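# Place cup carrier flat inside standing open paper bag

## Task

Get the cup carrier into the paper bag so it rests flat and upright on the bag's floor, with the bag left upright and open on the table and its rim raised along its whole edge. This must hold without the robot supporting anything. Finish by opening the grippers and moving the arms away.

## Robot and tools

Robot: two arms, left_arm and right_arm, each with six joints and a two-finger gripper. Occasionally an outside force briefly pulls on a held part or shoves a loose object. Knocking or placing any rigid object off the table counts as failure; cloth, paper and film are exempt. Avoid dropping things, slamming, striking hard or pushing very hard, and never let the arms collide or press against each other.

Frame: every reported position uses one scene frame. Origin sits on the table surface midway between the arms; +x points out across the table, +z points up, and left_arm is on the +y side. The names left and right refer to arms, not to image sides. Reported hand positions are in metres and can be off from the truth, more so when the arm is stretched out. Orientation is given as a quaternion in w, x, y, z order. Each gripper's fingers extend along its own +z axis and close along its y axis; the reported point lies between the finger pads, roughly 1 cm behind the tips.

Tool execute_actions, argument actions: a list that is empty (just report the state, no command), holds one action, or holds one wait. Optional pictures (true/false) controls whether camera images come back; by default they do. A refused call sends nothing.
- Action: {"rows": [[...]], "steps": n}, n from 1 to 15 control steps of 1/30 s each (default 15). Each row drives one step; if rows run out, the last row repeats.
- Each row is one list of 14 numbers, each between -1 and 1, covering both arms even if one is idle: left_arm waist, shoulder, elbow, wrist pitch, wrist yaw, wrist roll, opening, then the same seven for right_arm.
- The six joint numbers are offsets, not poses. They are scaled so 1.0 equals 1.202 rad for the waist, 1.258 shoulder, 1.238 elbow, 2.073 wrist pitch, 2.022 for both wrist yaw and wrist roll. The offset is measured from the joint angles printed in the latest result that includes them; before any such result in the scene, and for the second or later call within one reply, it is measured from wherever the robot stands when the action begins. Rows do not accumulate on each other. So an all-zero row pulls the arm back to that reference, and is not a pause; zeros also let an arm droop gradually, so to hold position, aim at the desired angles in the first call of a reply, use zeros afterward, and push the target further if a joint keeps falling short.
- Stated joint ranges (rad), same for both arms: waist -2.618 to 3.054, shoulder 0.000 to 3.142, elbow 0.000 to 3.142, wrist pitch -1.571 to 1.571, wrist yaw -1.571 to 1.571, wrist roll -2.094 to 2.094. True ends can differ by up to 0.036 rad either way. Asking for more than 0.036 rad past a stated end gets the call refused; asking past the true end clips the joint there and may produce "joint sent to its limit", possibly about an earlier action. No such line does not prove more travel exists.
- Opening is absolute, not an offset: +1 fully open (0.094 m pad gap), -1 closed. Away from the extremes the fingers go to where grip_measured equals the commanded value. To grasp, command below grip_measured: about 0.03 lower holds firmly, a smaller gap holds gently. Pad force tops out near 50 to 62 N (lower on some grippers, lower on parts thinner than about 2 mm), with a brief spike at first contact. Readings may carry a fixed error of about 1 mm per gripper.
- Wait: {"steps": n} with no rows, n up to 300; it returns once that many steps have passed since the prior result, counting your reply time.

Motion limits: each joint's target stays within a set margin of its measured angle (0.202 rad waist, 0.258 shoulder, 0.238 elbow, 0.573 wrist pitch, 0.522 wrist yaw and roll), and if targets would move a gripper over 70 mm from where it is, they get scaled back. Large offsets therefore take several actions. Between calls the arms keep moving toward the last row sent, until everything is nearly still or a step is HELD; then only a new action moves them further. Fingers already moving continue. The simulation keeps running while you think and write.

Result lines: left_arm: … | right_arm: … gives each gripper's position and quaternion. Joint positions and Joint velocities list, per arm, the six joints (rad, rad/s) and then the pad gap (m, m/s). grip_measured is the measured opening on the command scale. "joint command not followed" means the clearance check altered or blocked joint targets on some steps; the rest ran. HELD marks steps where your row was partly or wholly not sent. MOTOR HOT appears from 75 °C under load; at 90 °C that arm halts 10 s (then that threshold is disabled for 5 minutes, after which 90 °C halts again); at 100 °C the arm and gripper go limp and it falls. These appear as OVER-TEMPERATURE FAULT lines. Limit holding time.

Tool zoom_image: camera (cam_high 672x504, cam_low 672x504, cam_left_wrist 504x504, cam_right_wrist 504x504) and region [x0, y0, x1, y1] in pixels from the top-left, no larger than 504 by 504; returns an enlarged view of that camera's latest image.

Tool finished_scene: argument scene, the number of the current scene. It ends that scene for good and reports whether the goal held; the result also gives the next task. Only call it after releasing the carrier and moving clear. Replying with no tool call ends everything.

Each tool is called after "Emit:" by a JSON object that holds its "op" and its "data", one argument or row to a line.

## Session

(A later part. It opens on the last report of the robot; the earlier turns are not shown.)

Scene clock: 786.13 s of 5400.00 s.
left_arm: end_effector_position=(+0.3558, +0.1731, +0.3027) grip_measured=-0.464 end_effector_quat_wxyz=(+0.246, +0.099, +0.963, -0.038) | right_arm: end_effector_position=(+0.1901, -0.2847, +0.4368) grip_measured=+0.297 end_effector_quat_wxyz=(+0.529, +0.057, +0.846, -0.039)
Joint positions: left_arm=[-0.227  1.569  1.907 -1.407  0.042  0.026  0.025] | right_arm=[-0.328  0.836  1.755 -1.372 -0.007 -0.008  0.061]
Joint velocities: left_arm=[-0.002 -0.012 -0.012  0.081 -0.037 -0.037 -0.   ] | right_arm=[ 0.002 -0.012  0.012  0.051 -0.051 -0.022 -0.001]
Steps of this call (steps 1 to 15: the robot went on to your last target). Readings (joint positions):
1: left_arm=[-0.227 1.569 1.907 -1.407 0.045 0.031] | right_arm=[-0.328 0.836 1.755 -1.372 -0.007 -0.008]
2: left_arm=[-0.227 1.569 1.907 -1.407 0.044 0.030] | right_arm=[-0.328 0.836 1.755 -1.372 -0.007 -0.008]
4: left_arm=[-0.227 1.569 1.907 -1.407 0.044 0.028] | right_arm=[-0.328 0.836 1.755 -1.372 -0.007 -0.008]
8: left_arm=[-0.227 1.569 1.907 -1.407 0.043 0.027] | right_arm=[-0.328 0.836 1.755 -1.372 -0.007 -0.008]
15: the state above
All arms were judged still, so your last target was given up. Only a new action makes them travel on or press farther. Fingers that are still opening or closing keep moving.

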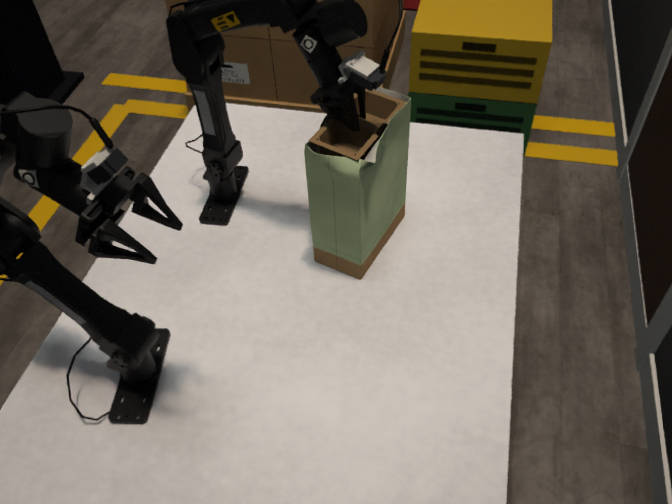

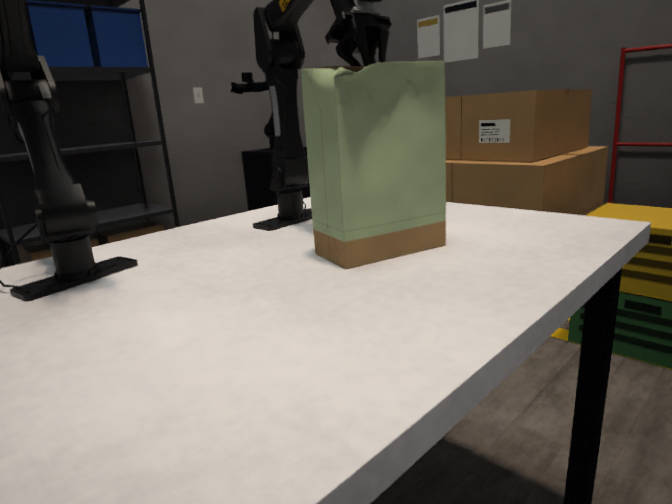

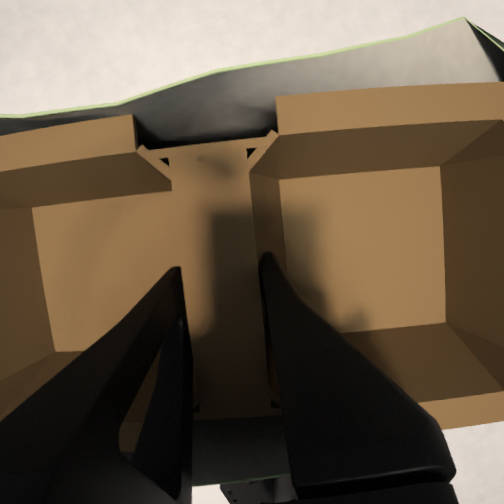

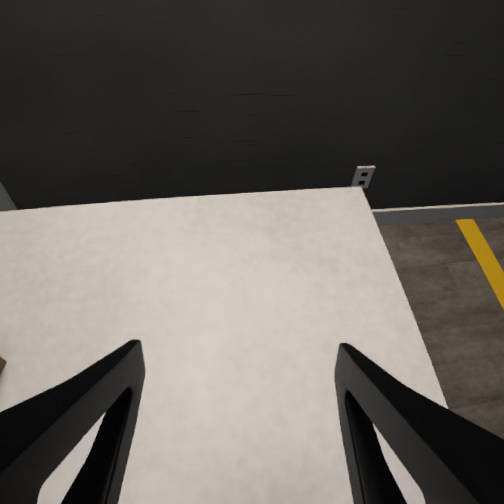

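Now appears within the outline. Lower 1.5 cm.

Emit:
{"op": "execute_actions", "data": {
  "actions": [
    {"rows":[[0,-0.005,-0.02,0.008,0,0,-0.48,0,0,0,0,0,0,0.3],[0,-0.01,-0.04,0.016,0,0,-0.48,0,0,0,0,0,0,0.3],[0,-0.018,-0.06,0.024,0,0,-0.48,0,0,0,0,0,0,0.3],[0,-0.025,-0.08,0.034,0,0,-0.48,0,0,0,0,0,0,0.3],[0,-0.03,-0.1,0.042,0,0,-0.48,0,0,0,0,0,0,0.3]],"steps":15}
  ],
  "pictures": false
}}

Emit:
{"op": "execute_actions", "data": {
  "actions": [
    {"steps":15}
  ]
}}

Emit:
{"op": "zoom_image", "data": {
  "camera": "cam_high",
  "region": [250,50,430,210]
}}

Scene clock: 796.57 s of 5400.00 s.
left_arm: end_effector_position=(+0.3605, +0.1708, +0.2834) grip_measured=-0.464 end_effector_quat_wxyz=(+0.244, +0.100, +0.964, -0.042) | right_arm: end_effector_position=(+0.1901, -0.2847, +0.4368) grip_measured=+0.297 end_effector_quat_wxyz=(+0.529, +0.057, +0.846, -0.039)
Joint positions: left_arm=[-0.227  1.548  1.799 -1.324  0.051  0.025  0.025] | right_arm=[-0.328  0.836  1.755 -1.372 -0.007 -0.008  0.061]
Joint velocities: left_arm=[-0.007  0.007 -0.022  0.022 -0.051 -0.007 -0.   ] | right_arm=[-0.032 -0.012  0.002  0.037  0.051  0.007 -0.   ]
Steps of this call (steps 1 to 90: nothing new was sent; then 6.93 s passed at rest; steps 91 to 105: all 15 steps of this action). Readings (joint positions):
91: left_arm=[-0.227 1.569 1.907 -1.407 0.042 0.026] | right_arm=[-0.328 0.836 1.755 -1.372 -0.007 -0.008]
92: left_arm=[-0.227 1.568 1.901 -1.402 0.042 0.026] | right_arm=[-0.328 0.836 1.755 -1.372 -0.007 -0.008]
94: left_arm=[-0.227 1.559 1.869 -1.381 0.042 0.026] | right_arm=[-0.328 0.836 1.755 -1.372 -0.007 -0.008]
98: left_arm=[-0.227 1.550 1.804 -1.348 0.048 0.026] | right_arm=[-0.328 0.836 1.755 -1.372 -0.007 -0.008]
105: the state above

Scene clock: 797.07 s of 5400.00 s.
left_arm: end_effector_position=(+0.3606, +0.1707, +0.2835) grip_measured=-0.464 end_effector_quat_wxyz=(+0.244, +0.100, +0.964, -0.042) | right_arm: end_effector_position=(+0.1901, -0.2847, +0.4368) grip_measured=+0.297 end_effector_quat_wxyz=(+0.529, +0.057, +0.846, -0.039)
Joint positions: left_arm=[-0.227  1.548  1.799 -1.323  0.051  0.025  0.025] | right_arm=[-0.328  0.836  1.755 -1.372 -0.007 -0.008  0.061]
Joint velocities: left_arm=[-0.002 -0.002  0.002 -0.066 -0.022 -0.037 -0.001] | right_arm=[ 0.017 -0.002  0.017 -0.037 -0.007  0.007 -0.001]
Steps of this call (steps 1 to 15: the robot went on to your last target). Readings (joint positions):
1: left_arm=[-0.227 1.548 1.799 -1.324 0.051 0.025] | right_arm=[-0.328 0.836 1.755 -1.372 -0.007 -0.008]
2: left_arm=[-0.227 1.548 1.799 -1.323 0.051 0.025] | right_arm=[-0.328 0.836 1.755 -1.372 -0.007 -0.008]
4: left_arm=[-0.227 1.548 1.799 -1.323 0.051 0.025] | right_arm=[-0.328 0.836 1.755 -1.372 -0.007 -0.008]
8: left_arm=[-0.227 1.548 1.799 -1.323 0.051 0.025] | right_arm=[-0.328 0.836 1.755 -1.372 -0.007 -0.008]
15: the state above
All arms were judged still, so your last target was given up. Only a new action makes them travel on or press farther. Fingers that are still opening or closing keep moving.

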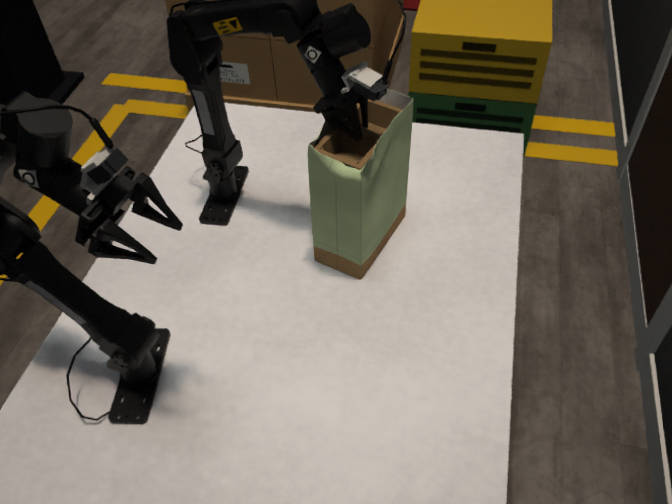

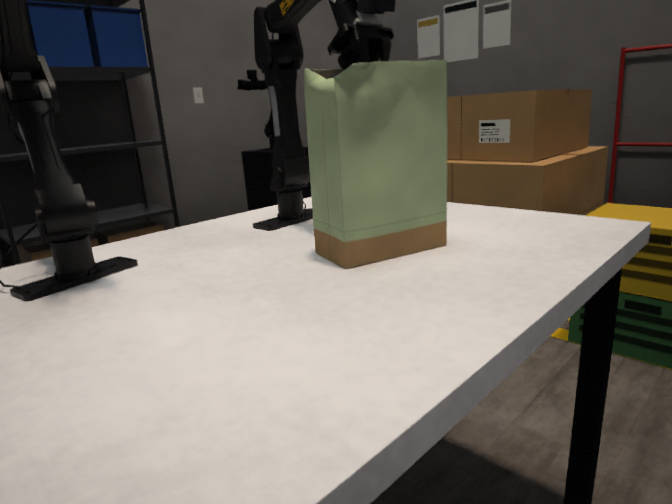

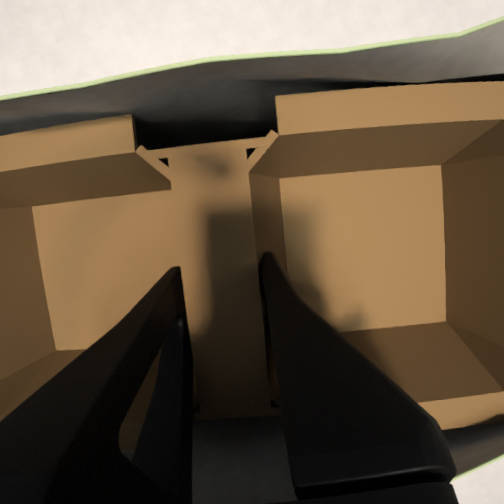

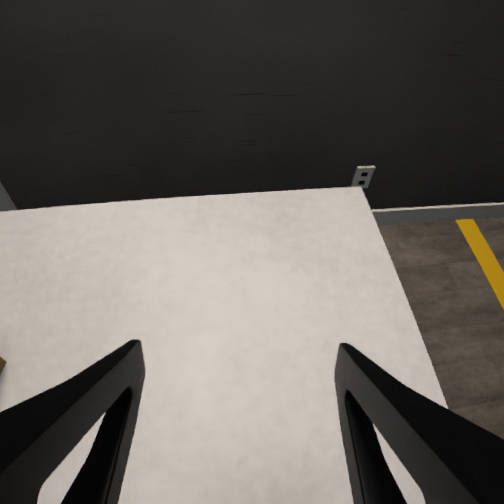

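Region (250, 50, 430, 210) of cam_high's 672x504 image, scaled by 2.800, with more detail than that image has.

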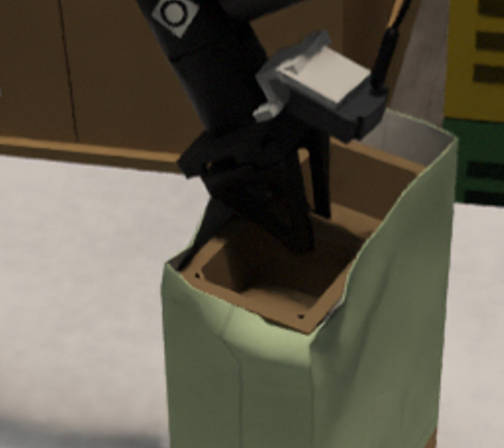

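Emit:
{"op": "execute_actions", "data": {
  "actions": [
    {"rows":[[0,-0.005,-0.02,0.008,0,0,-0.48,0,0,0,0,0,0,0.3],[0,-0.01,-0.04,0.016,0,0,-0.48,0,0,0,0,0,0,0.3],[0,-0.018,-0.06,0.024,0,0,-0.48,0,0,0,0,0,0,0.3],[0,-0.023,-0.08,0.03,0,0,-0.48,0,0,0,0,0,0,0.3]],"steps":15}
  ],
  "pictures": false
}}

Emit:
{"op": "execute_actions", "data": {
  "actions": [
    {"steps":12}
  ]
}}

Emit:
{"op": "zoom_image", "data": {
  "camera": "cam_high",
  "region": [250,50,430,210]
}}

Scene clock: 807.20 s of 5400.00 s.
left_arm: end_effector_position=(+0.3599, +0.1700, +0.2649) grip_measured=-0.464 end_effector_quat_wxyz=(+0.234, +0.100, +0.966, -0.044) | right_arm: end_effector_position=(+0.1901, -0.2847, +0.4368) grip_measured=+0.297 end_effector_quat_wxyz=(+0.529, +0.057, +0.846, -0.039)
Joint positions: left_arm=[-0.227  1.533  1.712 -1.272  0.056  0.025  0.025] | right_arm=[-0.328  0.836  1.755 -1.372 -0.007 -0.008  0.061]
Joint velocities: left_arm=[-0.002  0.002  0.012 -0.066  0.081  0.022  0.001] | right_arm=[-0.002 -0.007 -0.007  0.022  0.022 -0.022 -0.001]
Steps of this call (steps 1 to 90: nothing new was sent; then 6.63 s passed at rest; steps 91 to 105: all 15 steps of this action). Readings (joint positions):
91: left_arm=[-0.227 1.548 1.799 -1.322 0.051 0.025] | right_arm=[-0.328 0.836 1.755 -1.372 -0.007 -0.008]
92: left_arm=[-0.227 1.548 1.794 -1.316 0.051 0.025] | right_arm=[-0.328 0.836 1.755 -1.372 -0.007 -0.008]
94: left_arm=[-0.227 1.538 1.764 -1.291 0.053 0.025] | right_arm=[-0.328 0.836 1.755 -1.372 -0.007 -0.008]
98: left_arm=[-0.227 1.533 1.723 -1.272 0.058 0.025] | right_arm=[-0.328 0.836 1.755 -1.372 -0.007 -0.008]
105: the state above

Scene clock: 807.60 s of 5400.00 s.
left_arm: end_effector_position=(+0.3600, +0.1701, +0.2649) grip_measured=-0.464 end_effector_quat_wxyz=(+0.234, +0.100, +0.966, -0.044) | right_arm: end_effector_position=(+0.1901, -0.2847, +0.4368) grip_measured=+0.297 end_effector_quat_wxyz=(+0.529, +0.057, +0.846, -0.039)
Joint positions: left_arm=[-0.227  1.533  1.712 -1.272  0.055  0.025  0.025] | right_arm=[-0.328  0.836  1.755 -1.372 -0.007 -0.008  0.061]
Joint velocities: left_arm=[ 0.017 -0.002  0.012  0.037  0.037  0.022  0.   ] | right_arm=[-0.012 -0.002 -0.012  0.022 -0.007 -0.022 -0.   ]
Steps of this call (steps 1 to 12: the robot went on to your last target). Readings (joint positions):
1: left_arm=[-0.227 1.533 1.712 -1.272 0.056 0.025] | right_arm=[-0.328 0.836 1.755 -1.372 -0.007 -0.008]
2: left_arm=[-0.227 1.533 1.712 -1.272 0.056 0.025] | right_arm=[-0.328 0.836 1.755 -1.372 -0.007 -0.008]
4: left_arm=[-0.227 1.533 1.712 -1.272 0.055 0.025] | right_arm=[-0.328 0.836 1.755 -1.372 -0.007 -0.008]
8: left_arm=[-0.227 1.533 1.712 -1.272 0.055 0.025] | right_arm=[-0.328 0.836 1.755 -1.372 -0.007 -0.008]
12: the state above

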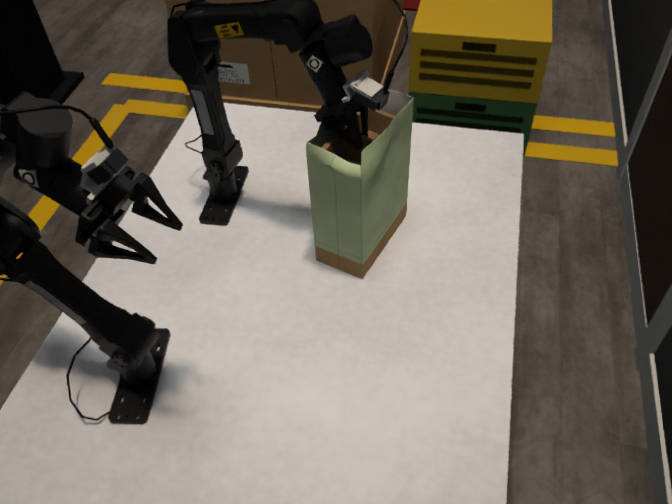

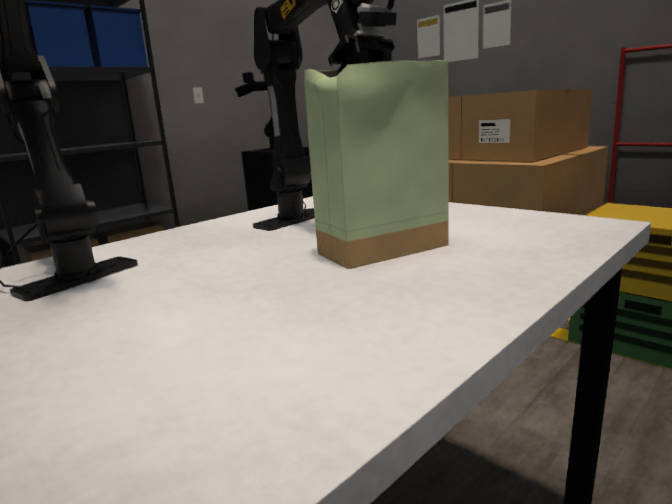

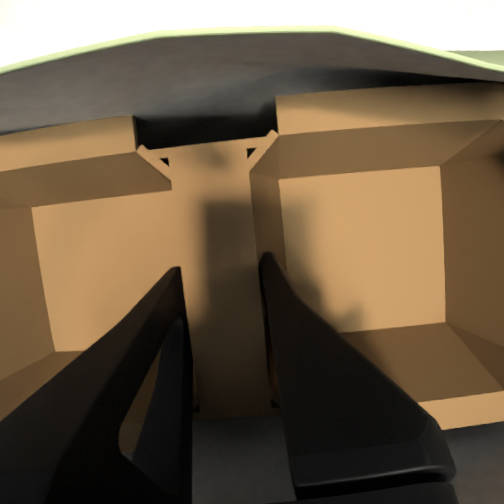

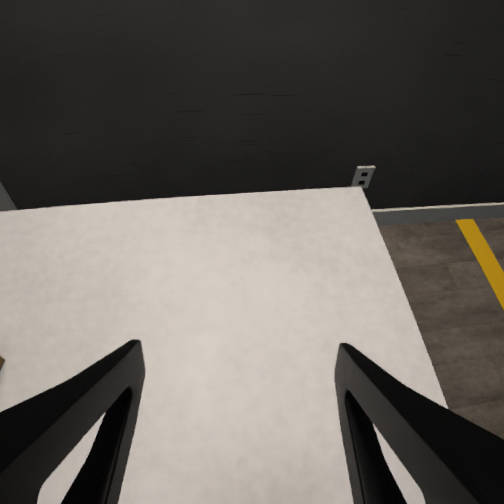

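Region (250, 50, 430, 210) of cam_high's 672x504 image, scaled by 2.800, with more detail than that image has.

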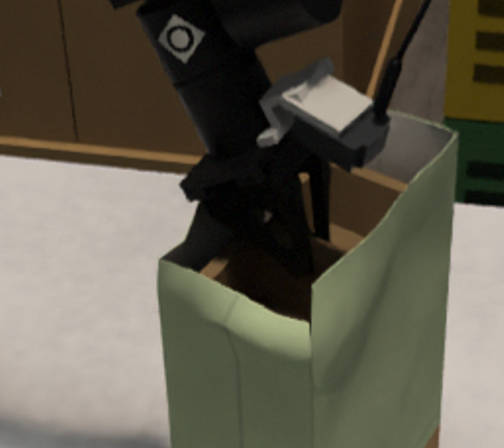

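Emit:
{"op": "execute_actions", "data": {
  "actions": [
    {"rows":[[0,0,0,0,0,0,-0.15,0,0,0,0,0,0,0.3]],"steps":15}
  ]
}}

Scene clock: 811.37 s of 5400.00 s.
left_arm: end_effector_position=(+0.3600, +0.1701, +0.2649) grip_measured=-0.152 end_effector_quat_wxyz=(+0.234, +0.100, +0.966, -0.044) | right_arm: end_effector_position=(+0.1901, -0.2847, +0.4368) grip_measured=+0.297 end_effector_quat_wxyz=(+0.529, +0.057, +0.846, -0.039)
Joint positions: left_arm=[-0.227  1.533  1.712 -1.272  0.055  0.025  0.04 ] | right_arm=[-0.328  0.836  1.755 -1.372 -0.007 -0.008  0.061]
Joint velocities: left_arm=[ 0.002 -0.017 -0.007 -0.007 -0.066  0.022  0.001] | right_arm=[ 0.002  0.007  0.012 -0.022  0.022 -0.066 -0.001]
Steps of this call (steps 1 to 15: the robot went on to your last target; steps 16 to 90: nothing new was sent; then 0.27 s passed at rest; steps 91 to 105: all 15 steps of this action). Readings (joint positions):
91: left_arm=[-0.227 1.533 1.712 -1.272 0.055 0.025] | right_arm=[-0.328 0.836 1.755 -1.372 -0.007 -0.008]
92: left_arm=[-0.227 1.533 1.712 -1.272 0.055 0.025] | right_arm=[-0.328 0.836 1.755 -1.372 -0.007 -0.008]
94: left_arm=[-0.227 1.533 1.712 -1.272 0.055 0.025] | right_arm=[-0.328 0.836 1.755 -1.372 -0.007 -0.008]
98: left_arm=[-0.227 1.533 1.712 -1.272 0.055 0.025] | right_arm=[-0.328 0.836 1.755 -1.372 -0.007 -0.008]
105: the state above

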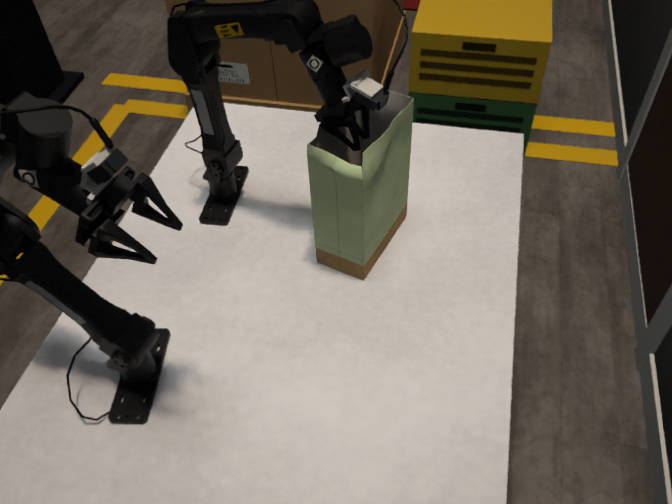

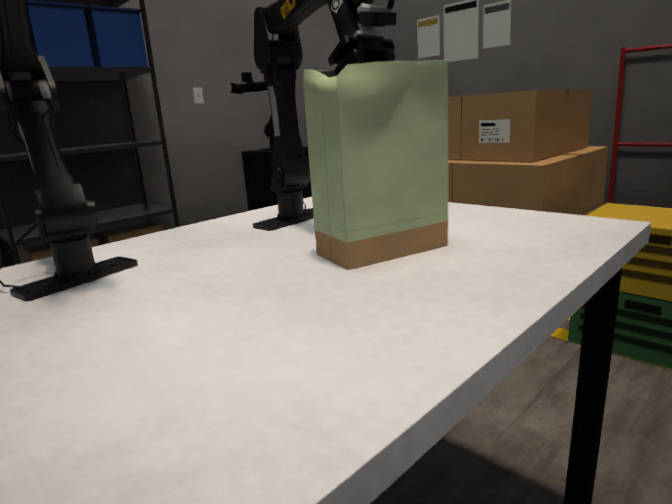

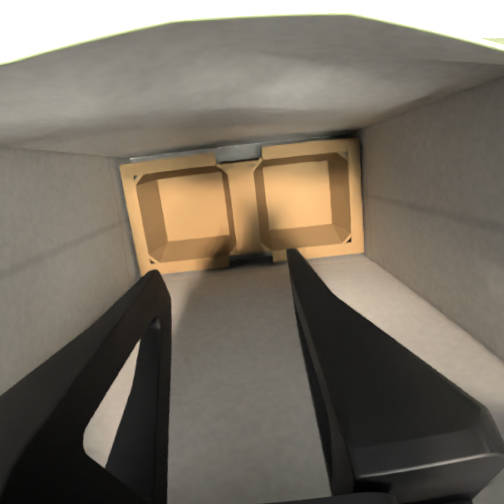

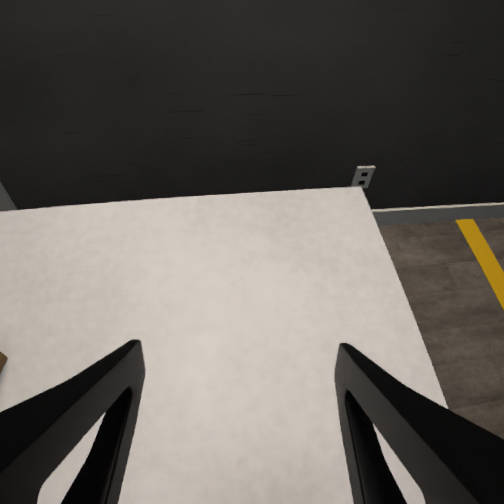

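Flat on the bottom. Lift out vertically.

Emit:
{"op": "execute_actions", "data": {
  "actions": [
    {"rows":[[0,0.005,0.03,-0.012,0,0,-0.15,0,0,0,0,0,0,0.3],[0,0.01,0.06,-0.024,0,0,-0.15,0,0,0,0,0,0,0.3],[0,0.015,0.09,-0.036,0,0,-0.15,0,0,0,0,0,0,0.3],[0,0.02,0.12,-0.048,0,0,-0.15,0,0,0,0,0,0,0.3],[0,0.03,0.15,-0.06,0,0,-0.15,0,0,0,0,0,0,0.3],[0,0.035,0.18,-0.07,0,0,-0.15,0,0,0,0,0,0,0.3],[0,0.04,0.21,-0.08,0,0,-0.15,0,0,0,0,0,0,0.3],[0,0.045,0.24,-0.09,0,0,-0.15,0,0,0,0,0,0,0.3],[0,0.05,0.27,-0.1,0,0,-0.15,0,0,0,0,0,0,0.3],[0,0.055,0.3,-0.1,0,0,-0.15,0,0,0,0,0,0,0.3],[0,0.06,0.33,-0.1,0,0,-0.15,0,0,0,0,0,0,0.3],[0,0.06,0.36,-0.1,0,0,-0.15,0,0,0,0,0,0,0.3]],"steps":15}
  ],
  "pictures": false
}}

Emit:
{"op": "execute_actions", "data": {
  "actions": [
    {"steps":12}
  ]
}}

Emit:
{"op": "zoom_image", "data": {
  "camera": "cam_high",
  "region": [250,50,430,210]
}}

Scene clock: 825.10 s of 5400.00 s.
left_arm: end_effector_position=(+0.3667, +0.1690, +0.3616) grip_measured=-0.152 end_effector_quat_wxyz=(+0.321, +0.100, +0.941, -0.049) | right_arm: end_effector_position=(+0.1901, -0.2847, +0.4368) grip_measured=+0.297 end_effector_quat_wxyz=(+0.529, +0.057, +0.846, -0.039)
Joint positions: left_arm=[-0.227  1.602  2.131 -1.441  0.055  0.025  0.04 ] | right_arm=[-0.328  0.836  1.755 -1.372 -0.007 -0.008  0.061]
Joint velocities: left_arm=[-0.002 -0.027  0.325 -0.081 -0.022  0.007  0.   ] | right_arm=[-0.002  0.017  0.002 -0.007 -0.066  0.022 -0.001]
Steps of this call (steps 1 to 15: the robot went on to your last target; steps 16 to 90: nothing new was sent; then 10.23 s passed at rest; steps 91 to 105: all 15 steps of this action). Readings (joint positions):
91: left_arm=[-0.227 1.533 1.712 -1.273 0.055 0.025] | right_arm=[-0.328 0.836 1.755 -1.372 -0.007 -0.008]
92: left_arm=[-0.227 1.535 1.719 -1.283 0.055 0.025] | right_arm=[-0.328 0.836 1.755 -1.372 -0.007 -0.008]
94: left_arm=[-0.227 1.551 1.764 -1.317 0.055 0.025] | right_arm=[-0.328 0.836 1.755 -1.372 -0.007 -0.008]
98: left_arm=[-0.227 1.587 1.909 -1.380 0.055 0.025] | right_arm=[-0.328 0.836 1.755 -1.372 -0.007 -0.008]
105: the state above

Scene clock: 825.50 s of 5400.00 s.
left_arm: end_effector_position=(+0.3618, +0.1698, +0.3590) grip_measured=-0.152 end_effector_quat_wxyz=(+0.309, +0.100, +0.944, -0.049) | right_arm: end_effector_position=(+0.1901, -0.2847, +0.4368) grip_measured=+0.297 end_effector_quat_wxyz=(+0.529, +0.057, +0.846, -0.039)
Joint positions: left_arm=[-0.227  1.605  2.139 -1.471  0.055  0.025  0.04 ] | right_arm=[-0.328  0.836  1.755 -1.372 -0.007 -0.008  0.061]
Joint velocities: left_arm=[-0.012  0.002  0.002  0.007 -0.037  0.022 -0.   ] | right_arm=[-0.012 -0.017  0.007 -0.022 -0.007  0.022 -0.001]
Steps of this call (steps 1 to 12: the robot went on to your last target). Readings (joint positions):
1: left_arm=[-0.227 1.601 2.137 -1.443 0.055 0.025] | right_arm=[-0.328 0.836 1.755 -1.372 -0.007 -0.008]
2: left_arm=[-0.227 1.601 2.139 -1.446 0.055 0.025] | right_arm=[-0.328 0.836 1.755 -1.372 -0.007 -0.008]
4: left_arm=[-0.227 1.603 2.139 -1.456 0.055 0.025] | right_arm=[-0.328 0.836 1.755 -1.372 -0.007 -0.008]
8: left_arm=[-0.227 1.605 2.139 -1.467 0.055 0.025] | right_arm=[-0.328 0.836 1.755 -1.372 -0.007 -0.008]
12: the state above

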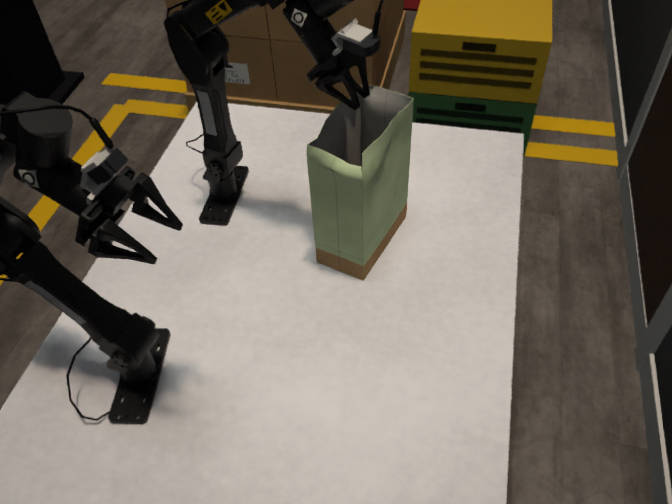

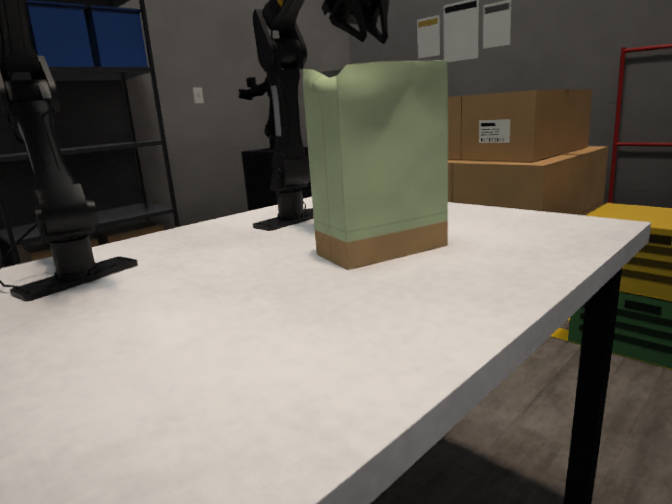

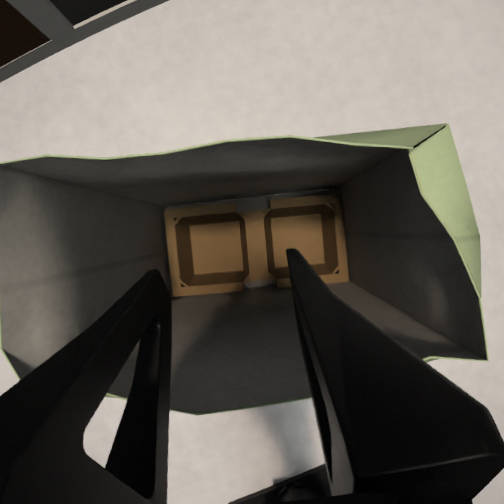

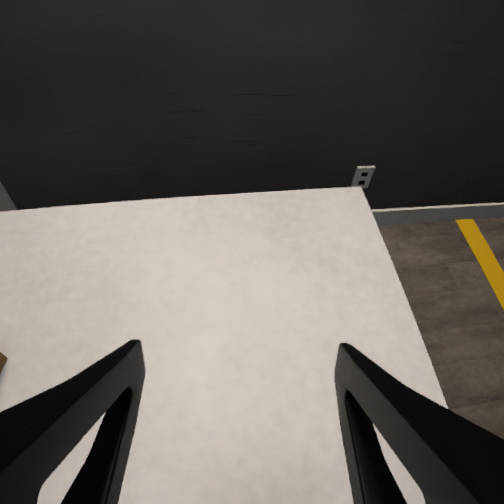

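Region (250, 50, 430, 210) of cam_high's 672x504 image, scaled by 2.800, with more detail than that image has.

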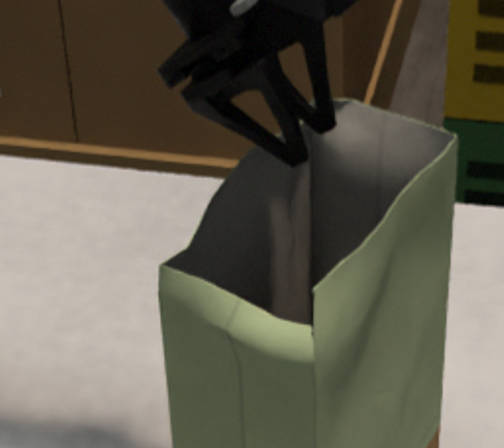

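Emit:
{"op": "execute_actions", "data": {
  "actions": []
}}

Emit:
{"op": "execute_actions", "data": {
  "actions": [
    {"rows":[[0,-0.1,0,0,0,0,-0.15,0,0,0,0,0,0,0.3],[0,-0.2,0,0,0,0,-0.15,0,0,0,0,0,0,0.3],[0,-0.3,0,0,0,0,-0.15,0,0,0,0,0,0,0.3],[0,-0.4,0,0,0,0,-0.15,0,0,0,0,0,0,0.3],[0,-0.5,0,0,0,0,-0.15,0,0,0,0,0,0,0.3]],"steps":15}
  ]
}}

Emit:
{"op": "execute_actions", "data": {
  "actions": [
    {"rows":[[0.5,-0.1,0,0,0,0,-0.15,0,0,0,0,0,0,0.3]],"steps":15}
  ],
  "pictures": false
}}

Emit:
{"op": "execute_actions", "data": {
  "actions": [
    {"steps":30}
  ]
}}

Scene clock: 839.63 s of 5400.00 s.
left_arm: end_effector_position=(+0.3613, +0.1699, +0.3587) grip_measured=-0.152 end_effector_quat_wxyz=(+0.308, +0.100, +0.945, -0.048) | right_arm: end_effector_position=(+0.1901, -0.2847, +0.4368) grip_measured=+0.297 end_effector_quat_wxyz=(+0.529, +0.057, +0.846, -0.039)
Joint positions: left_arm=[-0.227  1.605  2.139 -1.473  0.055  0.025  0.04 ] | right_arm=[-0.328  0.836  1.755 -1.372 -0.007 -0.008  0.061]
Joint velocities: left_arm=[-0.002  0.007 -0.007  0.022  0.022 -0.022 -0.   ] | right_arm=[ 0.002  0.017  0.002 -0.022 -0.066  0.066  0.001]
Steps of this call (steps 1 to 30: the robot went on to your last target; steps 31 to 90: nothing new was sent; then 11.13 s passed at rest). Readings (joint positions):
1: left_arm=[-0.227 1.605 2.139 -1.471 0.055 0.025] | right_arm=[-0.328 0.836 1.755 -1.372 -0.007 -0.008]
2: left_arm=[-0.227 1.605 2.139 -1.471 0.055 0.025] | right_arm=[-0.328 0.836 1.755 -1.372 -0.007 -0.008]
4: left_arm=[-0.227 1.605 2.139 -1.472 0.055 0.025] | right_arm=[-0.328 0.836 1.755 -1.372 -0.007 -0.008]
8: left_arm=[-0.227 1.605 2.139 -1.473 0.055 0.025] | right_arm=[-0.328 0.836 1.755 -1.372 -0.007 -0.008]
90: the state above
All arms were judged still, so your last target was given up. Only a new action makes them travel on or press farther. Fingers that are still opening or closing keep moving.

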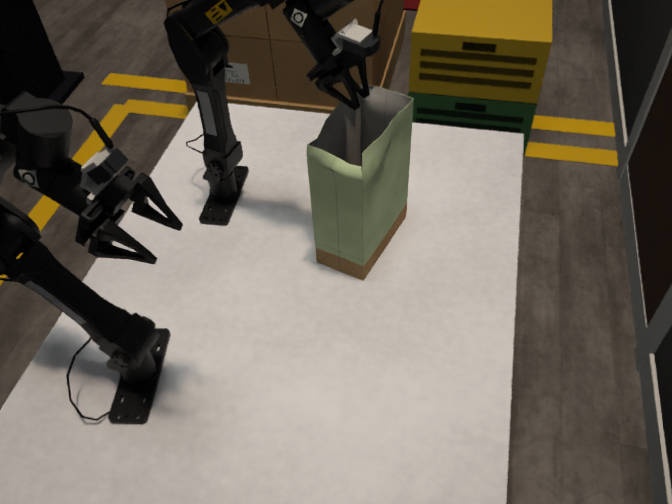

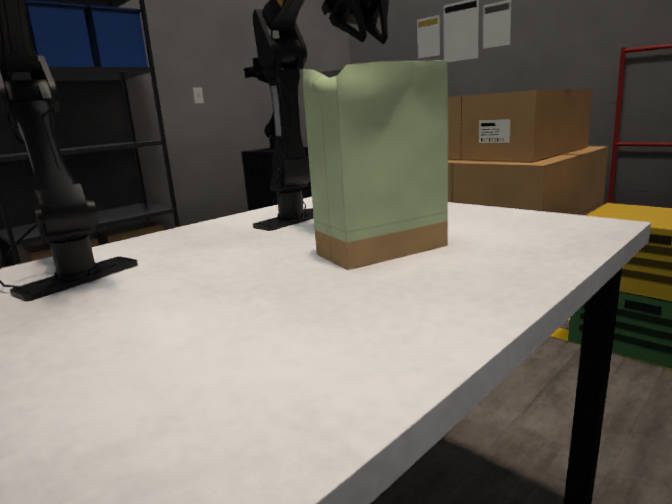

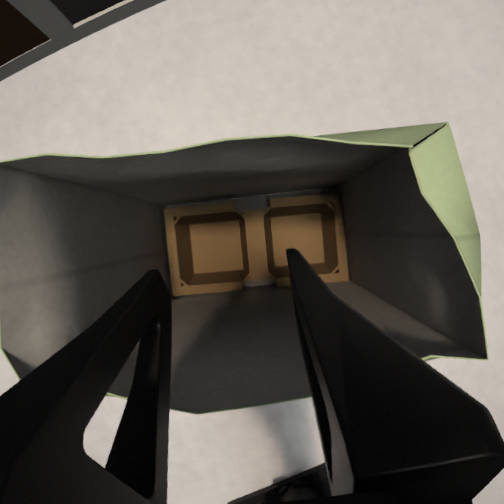

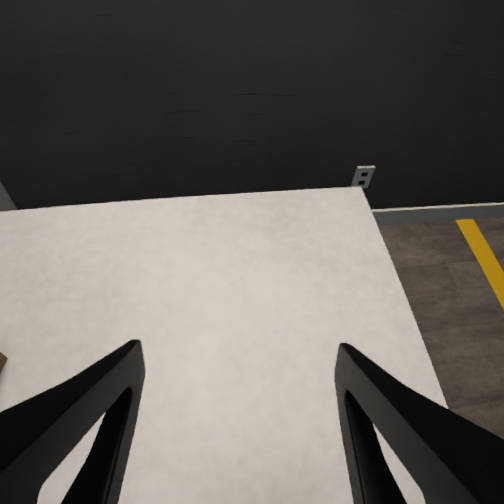

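Scene clock: 840.13 s of 5400.00 s.
left_arm: end_effector_position=(+0.1682, +0.2025, +0.5062) grip_measured=-0.152 end_effector_quat_wxyz=(+0.577, +0.094, +0.809, -0.064) | right_arm: end_effector_position=(+0.1901, -0.2847, +0.4368) grip_measured=+0.297 end_effector_quat_wxyz=(+0.529, +0.057, +0.846, -0.039)
Joint positions: left_arm=[-0.227  0.993  2.126 -1.465  0.055  0.025  0.04 ] | right_arm=[-0.328  0.836  1.755 -1.372 -0.007 -0.008  0.061]
Joint velocities: left_arm=[-0.022 -1.15   0.222 -0.066 -0.037  0.007 -0.001] | right_arm=[ 0.007  0.007  0.017 -0.007 -0.051  0.022 -0.001]
Steps of this call (steps 1 to 15: all 15 steps of this action). Readings (joint positions):
1: left_arm=[-0.227 1.596 2.136 -1.471 0.055 0.025] | right_arm=[-0.328 0.836 1.755 -1.372 -0.007 -0.008]
2: left_arm=[-0.227 1.578 2.128 -1.470 0.055 0.025] | right_arm=[-0.328 0.836 1.755 -1.372 -0.007 -0.008]
4: left_arm=[-0.227 1.521 2.120 -1.472 0.055 0.025] | right_arm=[-0.328 0.836 1.755 -1.372 -0.007 -0.008]
8: left_arm=[-0.227 1.345 2.120 -1.469 0.055 0.025] | right_arm=[-0.328 0.836 1.755 -1.372 -0.007 -0.008]
15: the state above

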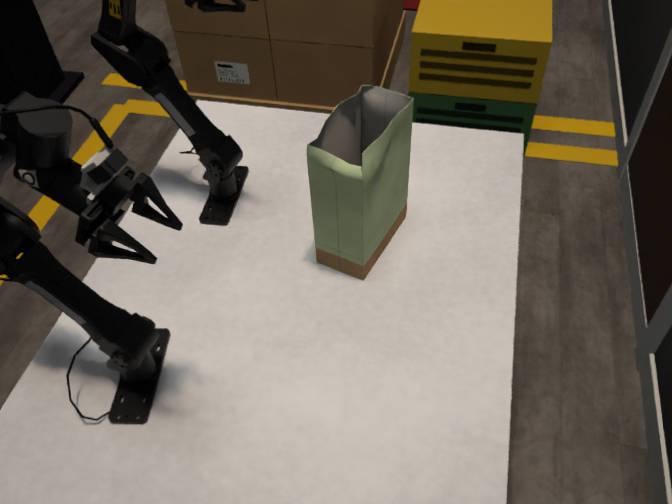

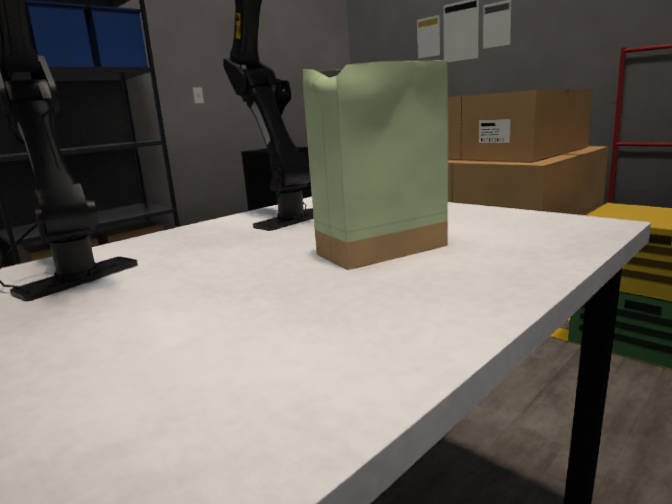

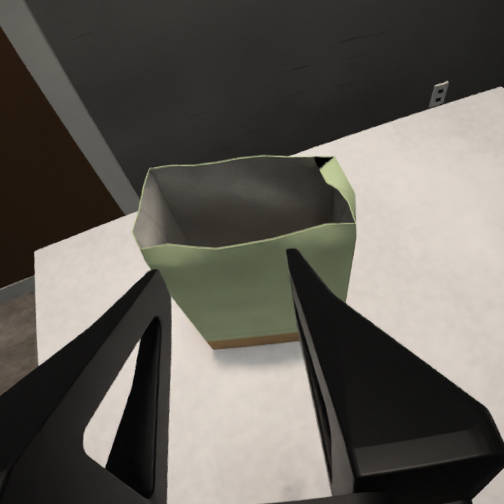

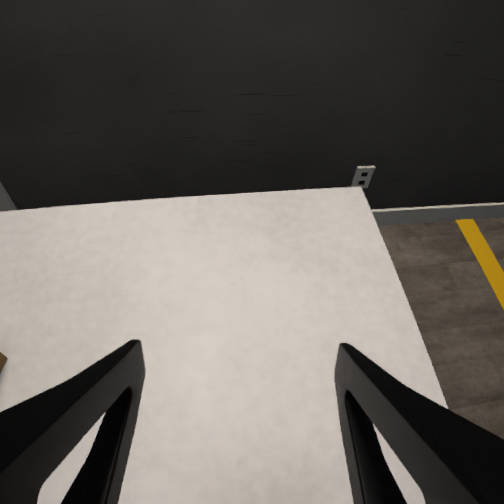

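Scene clock: 840.63 s of 5400.00 s.
left_arm: end_effector_position=(+0.1151, +0.2756, +0.5224) grip_measured=-0.152 end_effector_quat_wxyz=(+0.622, -0.138, +0.761, +0.122) | right_arm: end_effector_position=(+0.1901, -0.2847, +0.4368) grip_measured=+0.297 end_effector_quat_wxyz=(+0.529, +0.057, +0.846, -0.039)
Joint positions: left_arm=[ 0.367  0.866  2.129 -1.461  0.053  0.025  0.04 ] | right_arm=[-0.328  0.836  1.755 -1.372 -0.007 -0.008  0.061]
Joint velocities: left_arm=[-0.002  0.066  0.002  0.066  0.007  0.007 -0.001] | right_arm=[-0.002  0.002  0.002 -0.037  0.066 -0.066 -0.   ]
Steps of this call (steps 1 to 15: all 15 steps of this action). Readings (joint positions):
1: left_arm=[-0.187 0.949 2.129 -1.461 0.061 0.025] | right_arm=[-0.328 0.836 1.755 -1.372 -0.007 -0.008]
2: left_arm=[-0.110 0.911 2.129 -1.460 0.057 0.025] | right_arm=[-0.328 0.836 1.755 -1.372 -0.007 -0.008]
4: left_arm=[0.035 0.848 2.129 -1.460 0.052 0.025] | right_arm=[-0.328 0.836 1.755 -1.372 -0.007 -0.008]
8: left_arm=[0.314 0.815 2.129 -1.460 0.053 0.025] | right_arm=[-0.328 0.836 1.755 -1.372 -0.007 -0.008]
15: the state above

Scene clock: 841.63 s of 5400.00 s.
left_arm: end_effector_position=(+0.1157, +0.2758, +0.5223) grip_measured=-0.152 end_effector_quat_wxyz=(+0.621, -0.138, +0.762, +0.121) | right_arm: end_effector_position=(+0.1901, -0.2847, +0.4368) grip_measured=+0.297 end_effector_quat_wxyz=(+0.529, +0.057, +0.846, -0.039)
Joint positions: left_arm=[ 0.367  0.867  2.129 -1.461  0.053  0.025  0.04 ] | right_arm=[-0.328  0.836  1.755 -1.372 -0.007 -0.008  0.061]
Joint velocities: left_arm=[-0.002  0.002  0.017  0.022  0.007 -0.007  0.001] | right_arm=[-0.027 -0.002  0.017 -0.051 -0.037  0.037 -0.001]
Steps of this call (steps 1 to 15: the robot went on to your last target; steps 16 to 30: nothing new was sent). Readings (joint positions):
1: left_arm=[0.367 0.867 2.129 -1.461 0.053 0.025] | right_arm=[-0.328 0.836 1.755 -1.372 -0.007 -0.008]
2: left_arm=[0.367 0.867 2.129 -1.461 0.053 0.025] | right_arm=[-0.328 0.836 1.755 -1.372 -0.007 -0.008]
4: left_arm=[0.367 0.867 2.129 -1.461 0.053 0.025] | right_arm=[-0.328 0.836 1.755 -1.372 -0.007 -0.008]
8: left_arm=[0.367 0.867 2.129 -1.461 0.053 0.025] | right_arm=[-0.328 0.836 1.755 -1.372 -0.007 -0.008]
30: the state above
All arms were judged still, so your last target was given up. Only a new action makes them travel on or press farther. Fingers that are still opening or closing keep moving.

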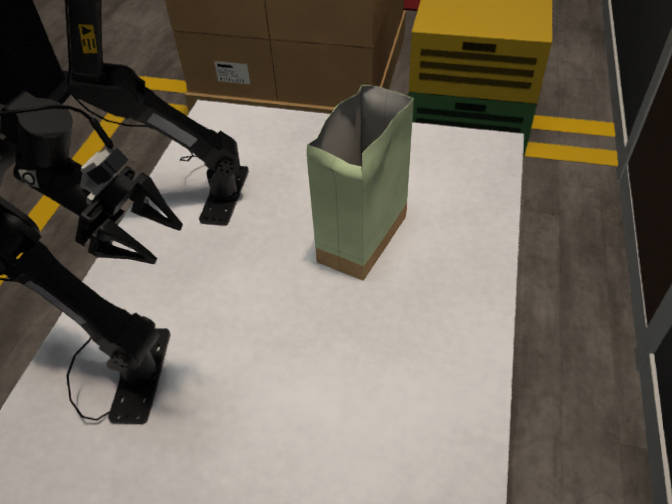

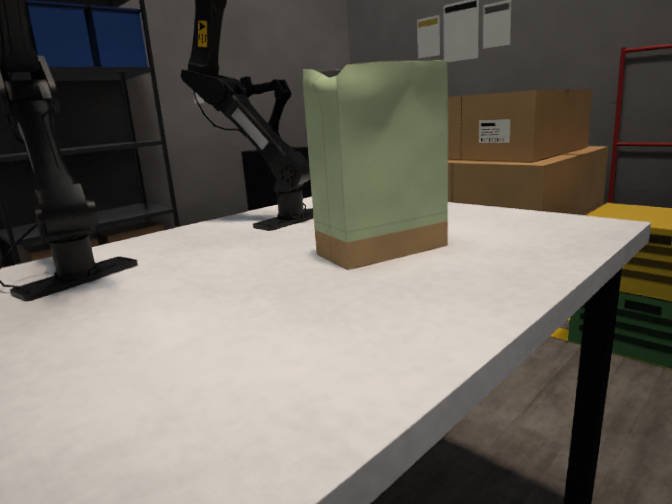

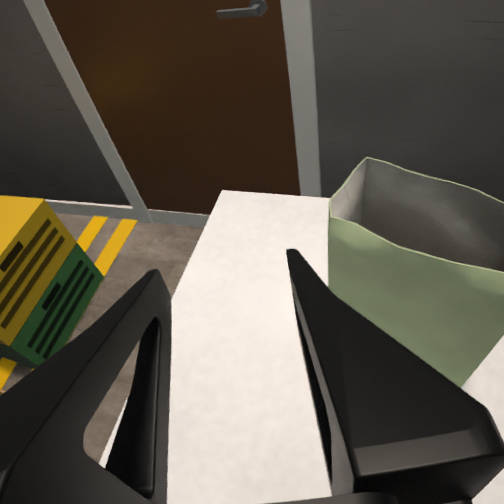

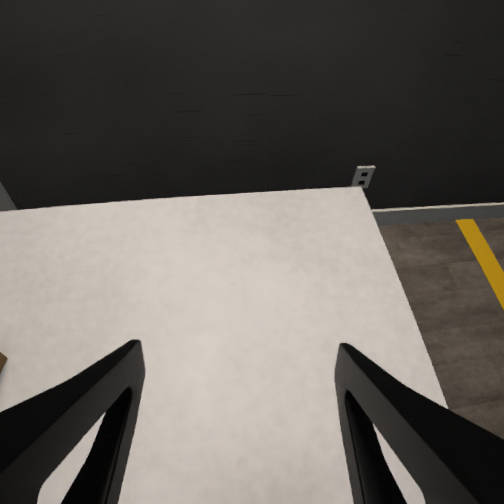

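Emit:
{"op": "zoom_image", "data": {
  "camera": "cam_low",
  "region": [285,45,465,145]
}}

Emit:
{"op": "zoom_image", "data": {
  "camera": "cam_high",
  "region": [295,75,425,195]
}}

Region (285, 45, 465, 145) of cam_low's 672x504 image, scaled by 2.800, with more detail than that image has.

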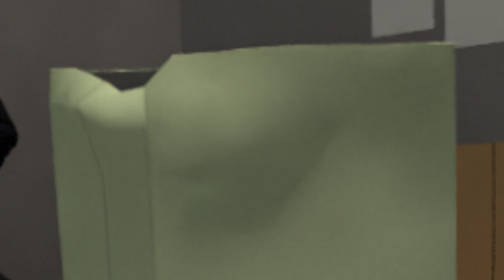

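Region (295, 75, 425, 195) of cam_high's 672x504 image, scaled by 3.877, with more detail than that image has; it fills the top 465 rows of this view, and the rest is white.

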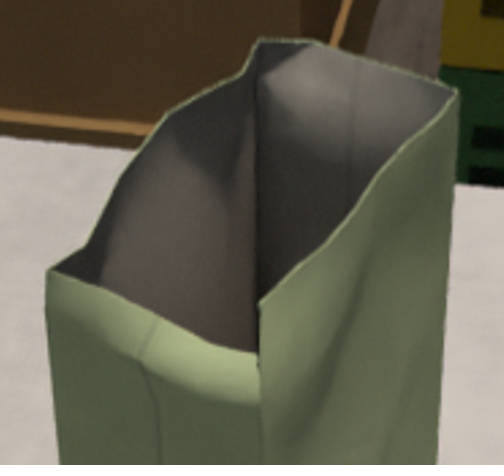

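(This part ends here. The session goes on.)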